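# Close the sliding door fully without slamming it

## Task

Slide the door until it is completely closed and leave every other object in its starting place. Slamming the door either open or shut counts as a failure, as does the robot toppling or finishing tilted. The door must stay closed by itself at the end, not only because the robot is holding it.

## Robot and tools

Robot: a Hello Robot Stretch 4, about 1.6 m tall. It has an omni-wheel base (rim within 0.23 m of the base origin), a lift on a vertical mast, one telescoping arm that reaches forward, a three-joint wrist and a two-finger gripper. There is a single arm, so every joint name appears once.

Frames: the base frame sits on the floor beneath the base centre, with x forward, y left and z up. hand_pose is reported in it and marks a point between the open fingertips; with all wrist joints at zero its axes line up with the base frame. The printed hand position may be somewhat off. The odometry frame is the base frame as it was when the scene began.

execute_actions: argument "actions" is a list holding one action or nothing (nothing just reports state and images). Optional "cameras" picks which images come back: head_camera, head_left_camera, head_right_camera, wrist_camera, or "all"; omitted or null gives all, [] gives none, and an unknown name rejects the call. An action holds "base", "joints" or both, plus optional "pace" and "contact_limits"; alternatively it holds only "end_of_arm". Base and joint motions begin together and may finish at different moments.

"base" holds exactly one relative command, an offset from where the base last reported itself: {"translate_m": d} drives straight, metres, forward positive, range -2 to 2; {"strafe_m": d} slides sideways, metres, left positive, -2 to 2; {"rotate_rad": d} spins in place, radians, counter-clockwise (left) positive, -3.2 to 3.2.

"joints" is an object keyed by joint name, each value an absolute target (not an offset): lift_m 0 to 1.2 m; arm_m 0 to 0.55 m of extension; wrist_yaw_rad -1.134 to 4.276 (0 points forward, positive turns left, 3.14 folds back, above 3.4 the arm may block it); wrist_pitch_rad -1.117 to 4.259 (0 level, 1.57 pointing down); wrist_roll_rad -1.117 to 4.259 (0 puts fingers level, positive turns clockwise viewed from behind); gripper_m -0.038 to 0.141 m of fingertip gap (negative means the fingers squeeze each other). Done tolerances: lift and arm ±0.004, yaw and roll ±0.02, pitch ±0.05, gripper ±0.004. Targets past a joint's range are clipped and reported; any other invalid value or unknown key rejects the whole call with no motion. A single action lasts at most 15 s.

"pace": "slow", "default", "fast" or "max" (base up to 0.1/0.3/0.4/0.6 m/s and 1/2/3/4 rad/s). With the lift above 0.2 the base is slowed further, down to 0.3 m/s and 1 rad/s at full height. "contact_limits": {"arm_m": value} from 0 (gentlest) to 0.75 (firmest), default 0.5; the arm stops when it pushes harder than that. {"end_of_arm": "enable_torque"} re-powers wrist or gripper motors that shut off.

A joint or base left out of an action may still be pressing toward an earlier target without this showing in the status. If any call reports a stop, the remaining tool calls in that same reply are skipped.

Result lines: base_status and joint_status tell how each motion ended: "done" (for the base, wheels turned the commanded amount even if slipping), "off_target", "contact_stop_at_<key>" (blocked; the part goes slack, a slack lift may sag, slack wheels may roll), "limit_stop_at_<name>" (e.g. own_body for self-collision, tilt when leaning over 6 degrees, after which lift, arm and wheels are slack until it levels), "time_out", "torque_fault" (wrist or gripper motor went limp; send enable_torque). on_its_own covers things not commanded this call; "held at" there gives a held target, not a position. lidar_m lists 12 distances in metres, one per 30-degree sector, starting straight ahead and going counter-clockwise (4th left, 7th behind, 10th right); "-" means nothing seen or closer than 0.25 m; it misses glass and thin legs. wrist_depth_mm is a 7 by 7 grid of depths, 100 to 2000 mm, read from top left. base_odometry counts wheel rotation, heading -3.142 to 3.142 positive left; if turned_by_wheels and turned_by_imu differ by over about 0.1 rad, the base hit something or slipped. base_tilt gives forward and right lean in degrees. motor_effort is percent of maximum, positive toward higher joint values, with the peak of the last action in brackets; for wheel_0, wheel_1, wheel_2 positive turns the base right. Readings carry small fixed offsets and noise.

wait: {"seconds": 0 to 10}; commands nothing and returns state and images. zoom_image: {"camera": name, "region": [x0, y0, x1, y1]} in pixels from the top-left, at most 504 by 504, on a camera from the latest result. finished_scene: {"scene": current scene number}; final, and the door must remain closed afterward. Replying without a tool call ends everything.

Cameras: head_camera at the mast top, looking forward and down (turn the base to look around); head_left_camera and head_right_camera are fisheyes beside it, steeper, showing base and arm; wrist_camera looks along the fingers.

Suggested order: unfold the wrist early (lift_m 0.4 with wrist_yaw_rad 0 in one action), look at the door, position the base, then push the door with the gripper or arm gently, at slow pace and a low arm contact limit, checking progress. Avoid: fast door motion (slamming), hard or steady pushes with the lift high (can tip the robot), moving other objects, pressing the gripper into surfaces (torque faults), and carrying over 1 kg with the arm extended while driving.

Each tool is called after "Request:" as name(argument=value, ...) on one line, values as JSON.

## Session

Request:
execute_actions(actions=[])

Scene clock: 0.00 s.
base_odometry: x=+0.000 y=+0.000 heading=+0.000 (m, m, rad; odometry frame)
turned_by_wheels: +0.000 (rad since the last result)
turned_by_imu: +0.000 (rad since the last result)
base_tilt: forward=-0.2 right=-0.2 (deg)
lidar_m: 1.97 0.98 0.83 0.85 0.72 0.62 0.63 0.76 0.86 0.86 0.96 2.23
base_status: not commanded
joint_positions: lift_m=+0.148 arm_m=+0.001 wrist_yaw_rad=+3.036 wrist_pitch_rad=+0.005 wrist_roll_rad=-0.018 gripper_m=+0.057
joint_status: not commanded
motor_effort: lift_m=+18 arm_m=+0 wrist_yaw_rad=-1 wrist_pitch_rad=-6 wrist_roll_rad=+1 gripper_m=-2 wheel_0=+0 wheel_1=+0 wheel_2=+0 (%)
hand_pose: x=-0.1055 y=+0.1175 z=+0.3253 quat_wxyz=(+0.053, -0.003, -0.009, +0.999) (m; base frame)
wrist_depth_mm: 143 145 798 759 715 676 640 / - 144 798 759 715 676 640 / - 130 221 750 707 676 634 / 108 142 244 750 707 661 634 / 140 809 798 750 699 661 634 / 904 842 778 732 213 661 634 / 891 831 759 723 676 640 627
pictures: head_camera, head_left_camera, head_right_camera, wrist_camera
Images, in order (width x height): head_camera 420x560, head_left_camera 420x672, head_right_camera 420x672, wrist_camera 616x392.

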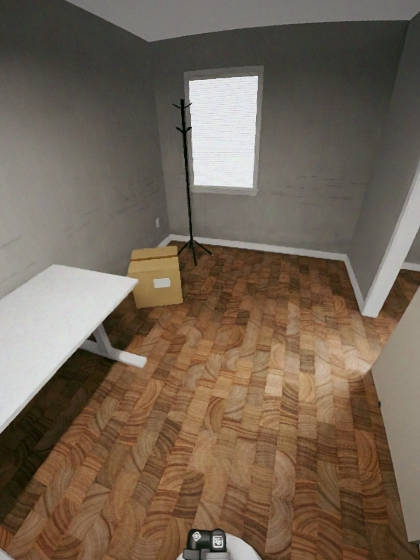

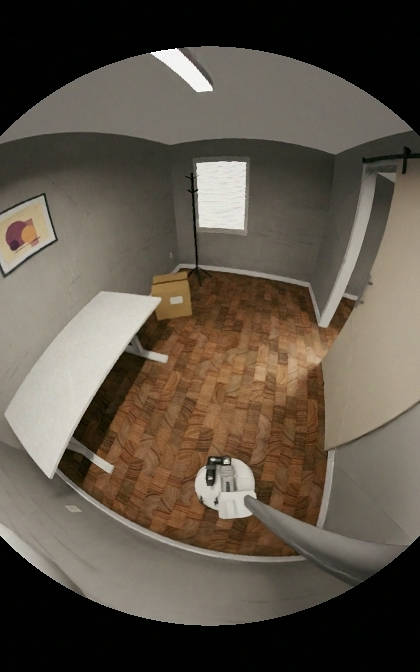

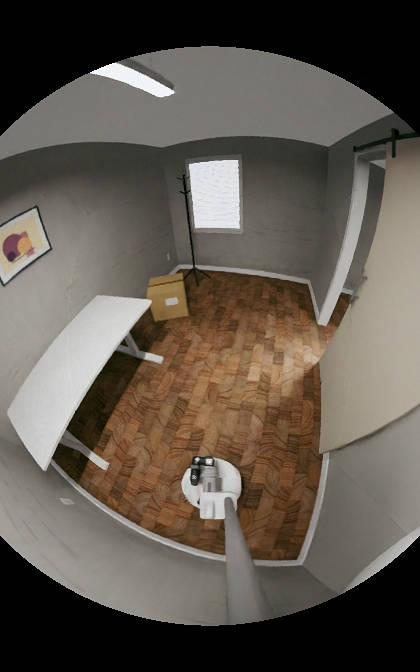

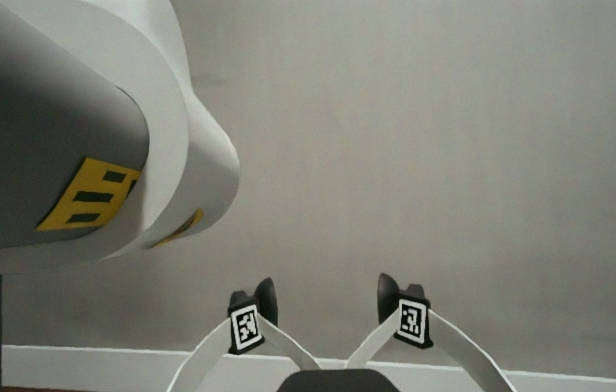

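Request:
execute_actions(actions=[{"base":{"rotate_rad":-1.84}}], cameras=[])

Request:
execute_actions(actions=[{"base":{"strafe_m":1.25},"joints":{"lift_m":0.75,"wrist_yaw_rad":0,"gripper_m":0.14},"pace":"fast"}], cameras=["head_camera","wrist_camera","head_left_camera"])

Scene clock: 7.00 s.
base_odometry: x=+0.000 y=+0.000 heading=-1.840 (m, m, rad; odometry frame)
turned_by_wheels: -1.840 (rad since the last result)
turned_by_imu: -1.846 (rad since the last result)
base_tilt: forward=-0.1 right=+0.0 (deg)
lidar_m: 0.85 0.89 1.18 3.13 1.21 0.91 0.86 0.88 0.65 0.62 0.66 0.91
base_status: done
joint_positions: lift_m=+0.148 arm_m=+0.001 wrist_yaw_rad=+3.035 wrist_pitch_rad=+0.005 wrist_roll_rad=-0.018 gripper_m=+0.057
joint_status: not commanded
motor_effort: lift_m=+18(19) arm_m=+0(0) wrist_yaw_rad=-2(0) wrist_pitch_rad=-6(6) wrist_roll_rad=+1(0) gripper_m=-2(3) wheel_0=+0(6) wheel_1=+0(3) wheel_2=-1(8) (%)
hand_pose: x=-0.1055 y=+0.1175 z=+0.3253 quat_wxyz=(+0.053, -0.003, -0.009, +0.999) (m; base frame)
wrist_depth_mm: 143 145 1808 1863 1808 1808 1808 / - 144 1808 1138 1182 1229 1182 / - 130 221 1708 1808 1808 1863 / 108 142 243 1808 1756 1808 1808 / 140 1308 1756 1756 1756 1756 1808 / 1060 1430 1255 1397 213 1336 1281 / 946 991 831 917 842 788 891
pictures: none
No camera images: the call's "cameras" was empty. Leave "cameras" out to get every camera's image.

Scene clock: 11.37 s.
base_odometry: x=+1.205 y=-0.332 heading=-1.840 (m, m, rad; odometry frame)
turned_by_wheels: +0.000 (rad since the last result)
turned_by_imu: +0.001 (rad since the last result)
base_tilt: forward=-0.1 right=-0.2 (deg)
lidar_m: 0.80 1.22 1.38 1.87 1.62 0.97 0.79 0.84 1.21 1.86 1.19 0.89
base_status: done
joint_positions: lift_m=+0.750 arm_m=+0.001 wrist_yaw_rad=+0.000 wrist_pitch_rad=+0.005 wrist_roll_rad=-0.018 gripper_m=+0.140
joint_status: all done
motor_effort: lift_m=+22(25) arm_m=+0(0) wrist_yaw_rad=-1(4) wrist_pitch_rad=-6(6) wrist_roll_rad=+1(1) gripper_m=-1(1) wheel_0=+1(10) wheel_1=+0(13) wheel_2=+0(0) (%)
hand_pose: x=+0.4607 y=-0.0874 z=+0.9266 quat_wxyz=(+1.000, -0.009, +0.002, +0.000) (m; base frame)
wrist_depth_mm: - - 661 640 634 621 609 / - - 654 647 627 615 603 / - - 654 640 627 615 603 / - - 654 627 621 609 597 / - - 654 634 621 603 603 / - - 640 627 615 204 597 / - - 647 164 615 597 597
pictures: head_camera, head_left_camera, wrist_camera
Images, in order (width x height): head_camera 420x560, head_left_camera 420x672, wrist_camera 616x392.

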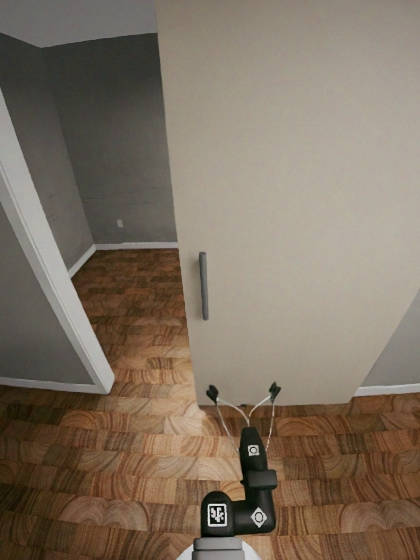

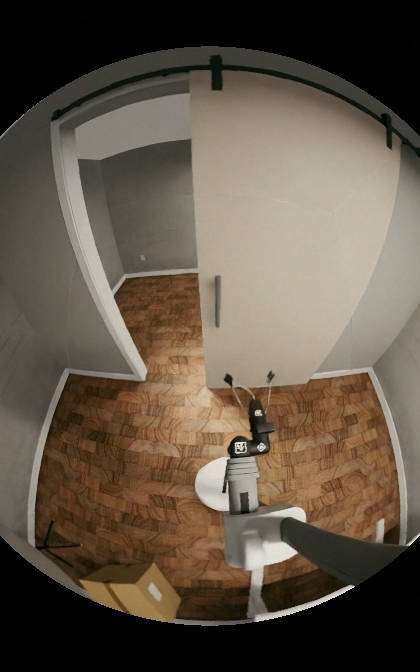

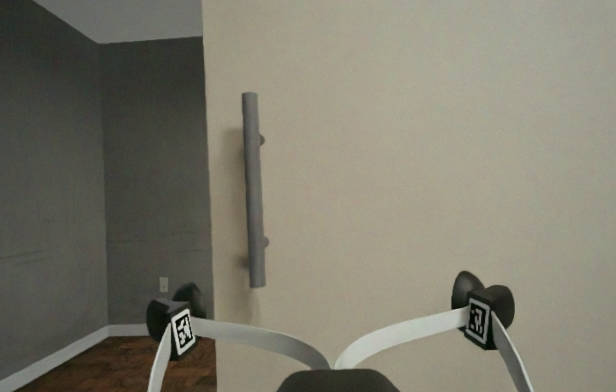

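Request:
execute_actions(actions=[{"base":{"rotate_rad":-0.03},"joints":{"lift_m":0.82}}], cameras=[])

Request:
execute_actions(actions=[{"base":{"strafe_m":0.14},"joints":{"arm_m":0.15}}], cameras=[])

Request:
execute_actions(actions=[{"base":{"translate_m":0.205}}], cameras=["head_camera","wrist_camera"])

Scene clock: 18.37 s.
base_odometry: x=+1.205 y=-0.332 heading=-1.870 (m, m, rad; odometry frame)
turned_by_wheels: -0.030 (rad since the last result)
turned_by_imu: -0.031 (rad since the last result)
base_tilt: forward=-0.2 right=-0.2 (deg)
lidar_m: 0.82 1.19 1.37 1.88 1.65 0.98 0.81 0.83 1.16 1.86 1.24 0.88
base_status: done
joint_positions: lift_m=+0.820 arm_m=+0.001 wrist_yaw_rad=+0.000 wrist_pitch_rad=+0.005 wrist_roll_rad=-0.018 gripper_m=+0.140
joint_status: all done
motor_effort: lift_m=+22(23) arm_m=+0(0) wrist_yaw_rad=-1(1) wrist_pitch_rad=-6(6) wrist_roll_rad=+1(1) gripper_m=+3(0) wheel_0=+0(1) wheel_1=+1(6) wheel_2=+0(5) (%)
hand_pose: x=+0.4606 y=-0.0874 z=+0.9966 quat_wxyz=(+1.000, -0.009, +0.002, +0.000) (m; base frame)
wrist_depth_mm: - - 661 640 634 634 621 / - - 654 647 634 627 615 / - - 654 640 634 621 615 / - - 647 634 627 621 609 / - - 647 627 627 621 609 / - - 574 634 627 204 609 / - - 640 163 621 615 603
pictures: none
No camera images: the call's "cameras" was empty. Leave "cameras" out to get every camera's image.

Scene clock: 20.03 s.
base_odometry: x=+1.339 y=-0.374 heading=-1.870 (m, m, rad; odometry frame)
turned_by_wheels: +0.000 (rad since the last result)
turned_by_imu: +0.000 (rad since the last result)
base_tilt: forward=-0.2 right=-0.1 (deg)
lidar_m: 0.79 1.14 1.34 1.74 1.57 0.93 1.03 0.85 1.18 2.00 1.21 0.88
base_status: done
joint_positions: lift_m=+0.820 arm_m=+0.149 wrist_yaw_rad=+0.000 wrist_pitch_rad=+0.005 wrist_roll_rad=-0.018 gripper_m=+0.140
joint_status: all done
motor_effort: lift_m=+22(21) arm_m=+8(9) wrist_yaw_rad=-1(1) wrist_pitch_rad=-6(6) wrist_roll_rad=+1(0) gripper_m=+0(0) wheel_0=+0(11) wheel_1=+0(9) wheel_2=+0(1) (%)
hand_pose: x=+0.6081 y=-0.0874 z=+0.9966 quat_wxyz=(+1.000, -0.009, +0.002, +0.000) (m; base frame)
wrist_depth_mm: - - - 500 488 480 480 / - - - 492 488 484 477 / - - - 488 484 480 469 / - - - 492 484 477 473 / - - - 488 480 473 466 / - - - 488 480 205 469 / - - - 163 477 469 466
pictures: none
No camera images: the call's "cameras" was empty. Leave "cameras" out to get every camera's image.

Scene clock: 22.13 s.
base_odometry: x=+1.278 y=-0.570 heading=-1.870 (m, m, rad; odometry frame)
turned_by_wheels: +0.000 (rad since the last result)
turned_by_imu: +0.000 (rad since the last result)
base_tilt: forward=-0.1 right=-0.1 (deg)
lidar_m: 0.62 0.95 1.05 1.73 1.72 1.08 1.04 1.04 1.50 2.00 0.95 0.68
base_status: done
joint_positions: lift_m=+0.820 arm_m=+0.149 wrist_yaw_rad=+0.000 wrist_pitch_rad=+0.005 wrist_roll_rad=-0.018 gripper_m=+0.140
joint_status: not commanded
motor_effort: lift_m=+21(22) arm_m=+7(8) wrist_yaw_rad=-1(2) wrist_pitch_rad=-6(6) wrist_roll_rad=+1(1) gripper_m=+0(1) wheel_0=+1(4) wheel_1=+1(3) wheel_2=+1(10) (%)
hand_pose: x=+0.6081 y=-0.0874 z=+0.9966 quat_wxyz=(+1.000, -0.009, +0.002, +0.000) (m; base frame)
wrist_depth_mm: - - 291 286 282 279 276 / - - 290 222 282 278 274 / - - 289 224 282 277 273 / - - 287 285 279 277 272 / - - 287 283 278 276 272 / - - 285 282 278 205 270 / - - 285 163 276 273 268
pictures: head_camera, wrist_camera
Images, in order (width x height): head_camera 420x560, wrist_camera 616x392.

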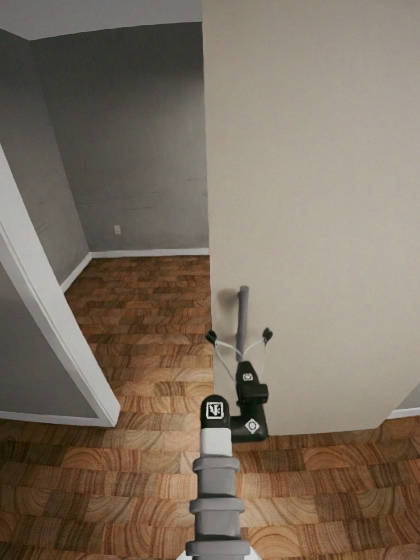

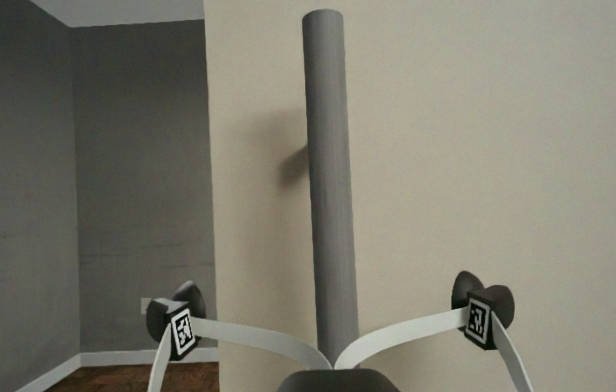

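Request:
execute_actions(actions=[{"joints":{"gripper_m":0.01}}], cameras=[])

Request:
execute_actions(actions=[{"base":{"strafe_m":0.6},"pace":"slow"}], cameras=["head_camera","wrist_camera"])

Scene clock: 28.07 s.
base_odometry: x=+1.278 y=-0.570 heading=-1.870 (m, m, rad; odometry frame)
turned_by_wheels: +0.000 (rad since the last result)
turned_by_imu: -0.001 (rad since the last result)
base_tilt: forward=-0.1 right=-0.1 (deg)
lidar_m: 0.60 0.96 1.03 1.72 1.72 1.08 1.05 1.05 1.46 2.00 0.95 0.68
base_status: not commanded
joint_positions: lift_m=+0.820 arm_m=+0.149 wrist_yaw_rad=-0.003 wrist_pitch_rad=+0.005 wrist_roll_rad=-0.018 gripper_m=+0.010
joint_status: all done
motor_effort: lift_m=+22(22) arm_m=+6(7) wrist_yaw_rad=+9(9) wrist_pitch_rad=-6(6) wrist_roll_rad=+2(0) gripper_m=-12(10) wheel_0=-1(1) wheel_1=+0(1) wheel_2=+0(1) (%)
hand_pose: x=+0.6080 y=-0.0884 z=+0.9966 quat_wxyz=(+1.000, -0.009, +0.002, -0.002) (m; base frame)
wrist_depth_mm: - - 290 286 283 278 277 / - - 287 283 281 278 276 / - - 287 282 281 277 273 / - - 286 220 279 276 273 / - - 286 220 279 274 272 / - - 283 210 207 273 272 / - - 181 210 274 157 271
pictures: none
No camera images: the call's "cameras" was empty. Leave "cameras" out to get every camera's image.

Scene clock: 35.23 s.
base_odometry: x=+1.852 y=-0.747 heading=-1.870 (m, m, rad; odometry frame)
turned_by_wheels: +0.000 (rad since the last result)
turned_by_imu: -0.006 (rad since the last result)
base_tilt: forward=+0.0 right=-0.1 (deg)
lidar_m: 0.61 0.76 1.07 1.11 1.19 1.32 1.02 1.31 1.46 2.60 0.94 0.68
base_status: done
joint_positions: lift_m=+0.820 arm_m=+0.149 wrist_yaw_rad=+0.005 wrist_pitch_rad=+0.005 wrist_roll_rad=-0.018 gripper_m=+0.010
joint_status: not commanded
on_its_own: wrist_yaw_rad is at rest, and its effort (-14) is outside its rest range (-13 to +13)
motor_effort: lift_m=+22(22) arm_m=+6(6) wrist_yaw_rad=-14(53) wrist_pitch_rad=-5(6) wrist_roll_rad=+2(1) gripper_m=-11(17) wheel_0=+0(20) wheel_1=+1(7) wheel_2=+2(8) (%)
hand_pose: x=+0.6088 y=-0.0861 z=+0.9966 quat_wxyz=(+1.000, -0.009, +0.002, +0.002) (m; base frame)
wrist_depth_mm: 373 353 294 289 286 282 278 / 373 353 293 287 285 282 278 / 368 351 291 226 285 281 277 / 370 349 291 285 283 279 276 / 370 349 290 283 282 278 276 / 366 362 289 214 209 276 273 / 364 359 180 215 278 273 273
pictures: head_camera, wrist_camera
Images, in order (width x height): head_camera 420x560, wrist_camera 616x392.

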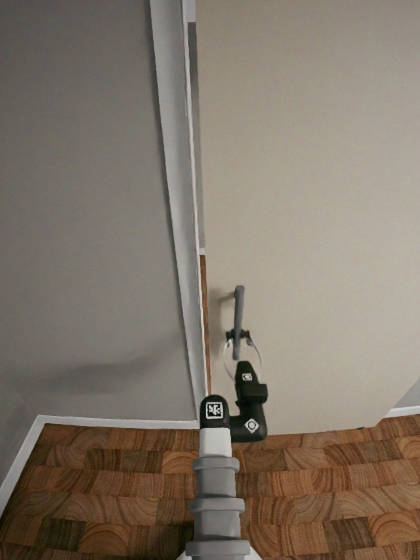

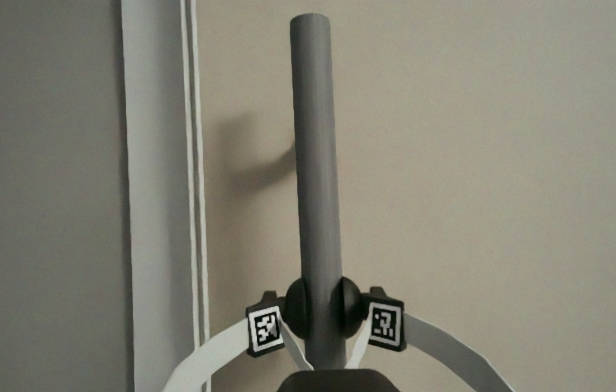

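Request:
execute_actions(actions=[{"base":{"strafe_m":0.095},"pace":"slow"}], cameras=["head_camera","wrist_camera"])

Scene clock: 39.87 s.
base_odometry: x=+1.942 y=-0.775 heading=-1.871 (m, m, rad; odometry frame)
turned_by_wheels: -0.001 (rad since the last result)
turned_by_imu: -0.004 (rad since the last result)
base_tilt: forward=+0.0 right=+0.0 (deg)
lidar_m: 0.60 0.75 1.03 1.03 1.07 1.25 1.05 1.07 1.41 2.68 0.94 0.70
base_status: done
joint_positions: lift_m=+0.820 arm_m=+0.149 wrist_yaw_rad=-0.011 wrist_pitch_rad=+0.004 wrist_roll_rad=-0.018 gripper_m=+0.010
joint_status: not commanded
on_its_own: wrist_yaw_rad is at rest, and its effort (+31) is outside its rest range (-13 to +13)
motor_effort: lift_m=+22(22) arm_m=+6(6) wrist_yaw_rad=+31(58) wrist_pitch_rad=-5(6) wrist_roll_rad=+1(1) gripper_m=-10(16) wheel_0=-9(20) wheel_1=-2(8) wheel_2=-4(10) (%)
hand_pose: x=+0.6074 y=-0.0906 z=+0.9966 quat_wxyz=(+1.000, -0.009, +0.002, -0.006) (m; base frame)
wrist_depth_mm: 366 364 294 294 290 289 286 / 366 364 294 229 289 286 286 / 364 364 293 289 289 287 285 / 364 359 291 289 287 286 283 / 362 357 290 287 286 283 282 / 362 357 289 216 204 283 282 / 359 357 286 216 283 160 279
pictures: head_camera, wrist_camera
Images, in order (width x height): head_camera 420x560, wrist_camera 616x392.

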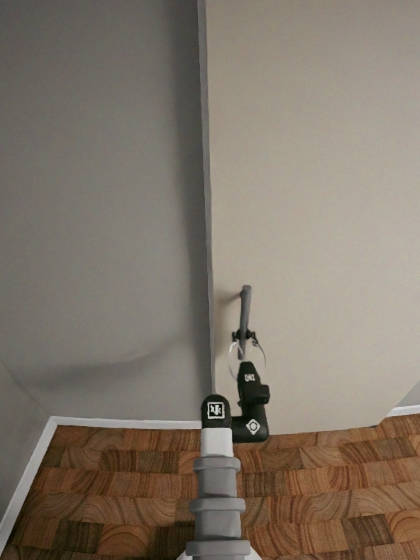

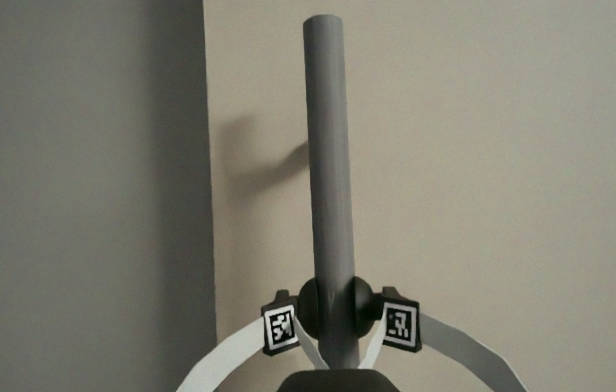

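Probably at the stop; confirm with a small nudge.

Request:
execute_actions(actions=[{"base":{"strafe_m":0.012},"pace":"slow"}], cameras=["head_camera"])

Scene clock: 44.23 s.
base_odometry: x=+1.953 y=-0.779 heading=-1.872 (m, m, rad; odometry frame)
turned_by_wheels: -0.001 (rad since the last result)
turned_by_imu: -0.002 (rad since the last result)
base_tilt: forward=-0.2 right=-0.1 (deg)
lidar_m: 0.59 0.72 1.02 1.03 1.08 1.28 1.06 1.09 1.42 2.72 0.93 0.70
base_status: done
joint_positions: lift_m=+0.820 arm_m=+0.149 wrist_yaw_rad=-0.013 wrist_pitch_rad=+0.005 wrist_roll_rad=-0.018 gripper_m=+0.010
joint_status: not commanded
on_its_own: wrist_yaw_rad is at rest, and its effort (+37) is outside its rest range (-13 to +13)
motor_effort: lift_m=+22(22) arm_m=+6(6) wrist_yaw_rad=+37(37) wrist_pitch_rad=-6(6) wrist_roll_rad=+1(1) gripper_m=-11(12) wheel_0=-12(14) wheel_1=-2(5) wheel_2=-5(5) (%)
hand_pose: x=+0.6072 y=-0.0912 z=+0.9966 quat_wxyz=(+1.000, -0.009, +0.002, -0.007) (m; base frame)
wrist_depth_mm: 366 364 294 291 290 290 287 / 364 364 293 291 289 287 286 / 364 359 291 290 287 286 286 / 362 359 290 287 286 285 283 / 359 359 290 287 285 283 283 / 359 357 355 216 209 282 282 / 357 355 285 215 282 282 281
pictures: head_camera
Images, in order (width x height): head_camera 420x560.

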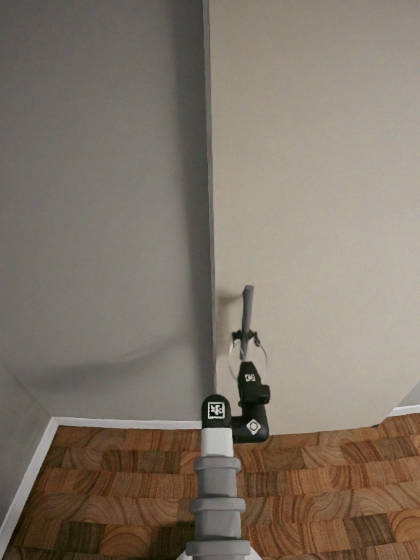

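It crept a little more; check whether the load now persists.

Request:
execute_actions(actions=[], cameras=["head_camera"])

Scene clock: 46.20 s.
base_odometry: x=+1.953 y=-0.779 heading=-1.872 (m, m, rad; odometry frame)
turned_by_wheels: +0.000 (rad since the last result)
turned_by_imu: +0.000 (rad since the last result)
base_tilt: forward=-0.1 right=-0.1 (deg)
lidar_m: 0.61 0.73 1.03 1.02 1.08 1.26 1.07 1.10 1.41 2.72 0.97 0.69
base_status: done
joint_positions: lift_m=+0.820 arm_m=+0.149 wrist_yaw_rad=-0.013 wrist_pitch_rad=+0.005 wrist_roll_rad=-0.018 gripper_m=+0.010
joint_status: not commanded
on_its_own: wrist_yaw_rad is at rest, and its effort (+38) is outside its rest range (-13 to +13)
motor_effort: lift_m=+22(22) arm_m=+6(6) wrist_yaw_rad=+38(37) wrist_pitch_rad=-5(6) wrist_roll_rad=+1(1) gripper_m=-11(12) wheel_0=-12(14) wheel_1=-2(5) wheel_2=-5(5) (%)
hand_pose: x=+0.6072 y=-0.0912 z=+0.9966 quat_wxyz=(+1.000, -0.009, +0.002, -0.007) (m; base frame)
wrist_depth_mm: 368 366 294 293 291 289 287 / 366 362 293 290 290 289 289 / 364 362 291 290 289 287 286 / 362 362 291 289 287 286 283 / 359 362 290 289 286 285 285 / 357 357 355 216 208 283 282 / 357 355 286 216 282 157 281
pictures: head_camera
Images, in order (width x height): head_camera 420x560.

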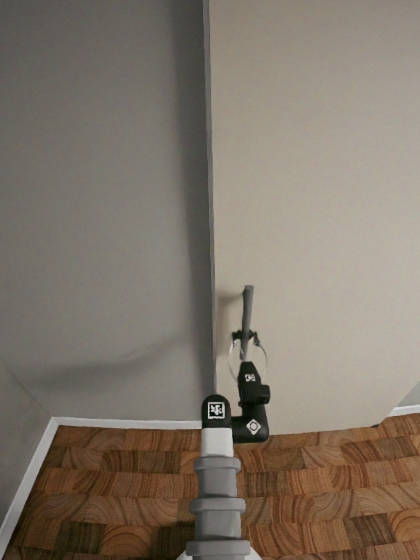

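Request:
execute_actions(actions=[{"joints":{"gripper_m":0.12}}], cameras=[])

Request:
execute_actions(actions=[{"joints":{"arm_m":0.07}}], cameras=[])

Request:
finished_scene(scene=2)

Scene clock: 52.87 s.
base_odometry: x=+1.953 y=-0.779 heading=-1.871 (m, m, rad; odometry frame)
turned_by_wheels: +0.001 (rad since the last result)
turned_by_imu: +0.001 (rad since the last result)
base_tilt: forward=+0.1 right=-0.2 (deg)
lidar_m: 0.63 0.75 1.05 0.99 1.05 1.24 1.07 1.08 1.45 2.70 0.93 0.69
base_status: not commanded
joint_positions: lift_m=+0.820 arm_m=+0.149 wrist_yaw_rad=+0.000 wrist_pitch_rad=+0.005 wrist_roll_rad=-0.018 gripper_m=+0.120
joint_status: all done
motor_effort: lift_m=+22(22) arm_m=+6(6) wrist_yaw_rad=+0(37) wrist_pitch_rad=-6(6) wrist_roll_rad=+1(1) gripper_m=+0(13) wheel_0=-3(12) wheel_1=+1(2) wheel_2=-1(5) (%)
hand_pose: x=+0.6084 y=-0.0875 z=+0.9966 quat_wxyz=(+1.000, -0.009, +0.002, +0.000) (m; base frame)
wrist_depth_mm: 370 368 362 290 287 285 282 / 370 366 359 289 286 283 279 / 370 364 362 289 285 281 278 / 366 362 359 287 283 281 278 / 366 359 355 286 282 281 277 / 364 359 217 286 216 211 276 / 362 357 355 166 281 277 276
pictures: none
No camera images: the call's "cameras" was empty. Leave "cameras" out to get every camera's image.

Scene clock: 54.03 s.
base_odometry: x=+1.953 y=-0.779 heading=-1.871 (m, m, rad; odometry frame)
turned_by_wheels: +0.000 (rad since the last result)
turned_by_imu: +0.000 (rad since the last result)
base_tilt: forward=+0.0 right=+0.0 (deg)
lidar_m: 0.60 0.76 1.05 1.01 1.06 1.23 1.08 1.05 1.43 2.72 0.95 0.68
base_status: not commanded
joint_positions: lift_m=+0.820 arm_m=+0.071 wrist_yaw_rad=+0.000 wrist_pitch_rad=+0.005 wrist_roll_rad=-0.018 gripper_m=+0.120
joint_status: all done
motor_effort: lift_m=+22(22) arm_m=-7(6) wrist_yaw_rad=+0(0) wrist_pitch_rad=-6(6) wrist_roll_rad=+0(1) gripper_m=-1(1) wheel_0=-2(3) wheel_1=+1(1) wheel_2=+0(0) (%)
hand_pose: x=+0.5307 y=-0.0874 z=+0.9966 quat_wxyz=(+1.000, -0.009, +0.002, +0.000) (m; base frame)
wrist_depth_mm: 452 449 442 370 366 364 357 / 449 445 442 370 364 362 355 / 452 445 439 366 364 359 355 / 449 442 436 368 362 357 353 / 445 439 436 364 362 355 353 / 445 439 217 364 357 211 353 / 442 439 436 166 355 355 349
pictures: none
No camera images: the call's "cameras" was empty. Leave "cameras" out to get every camera's image.

The scene is finished: the task was done.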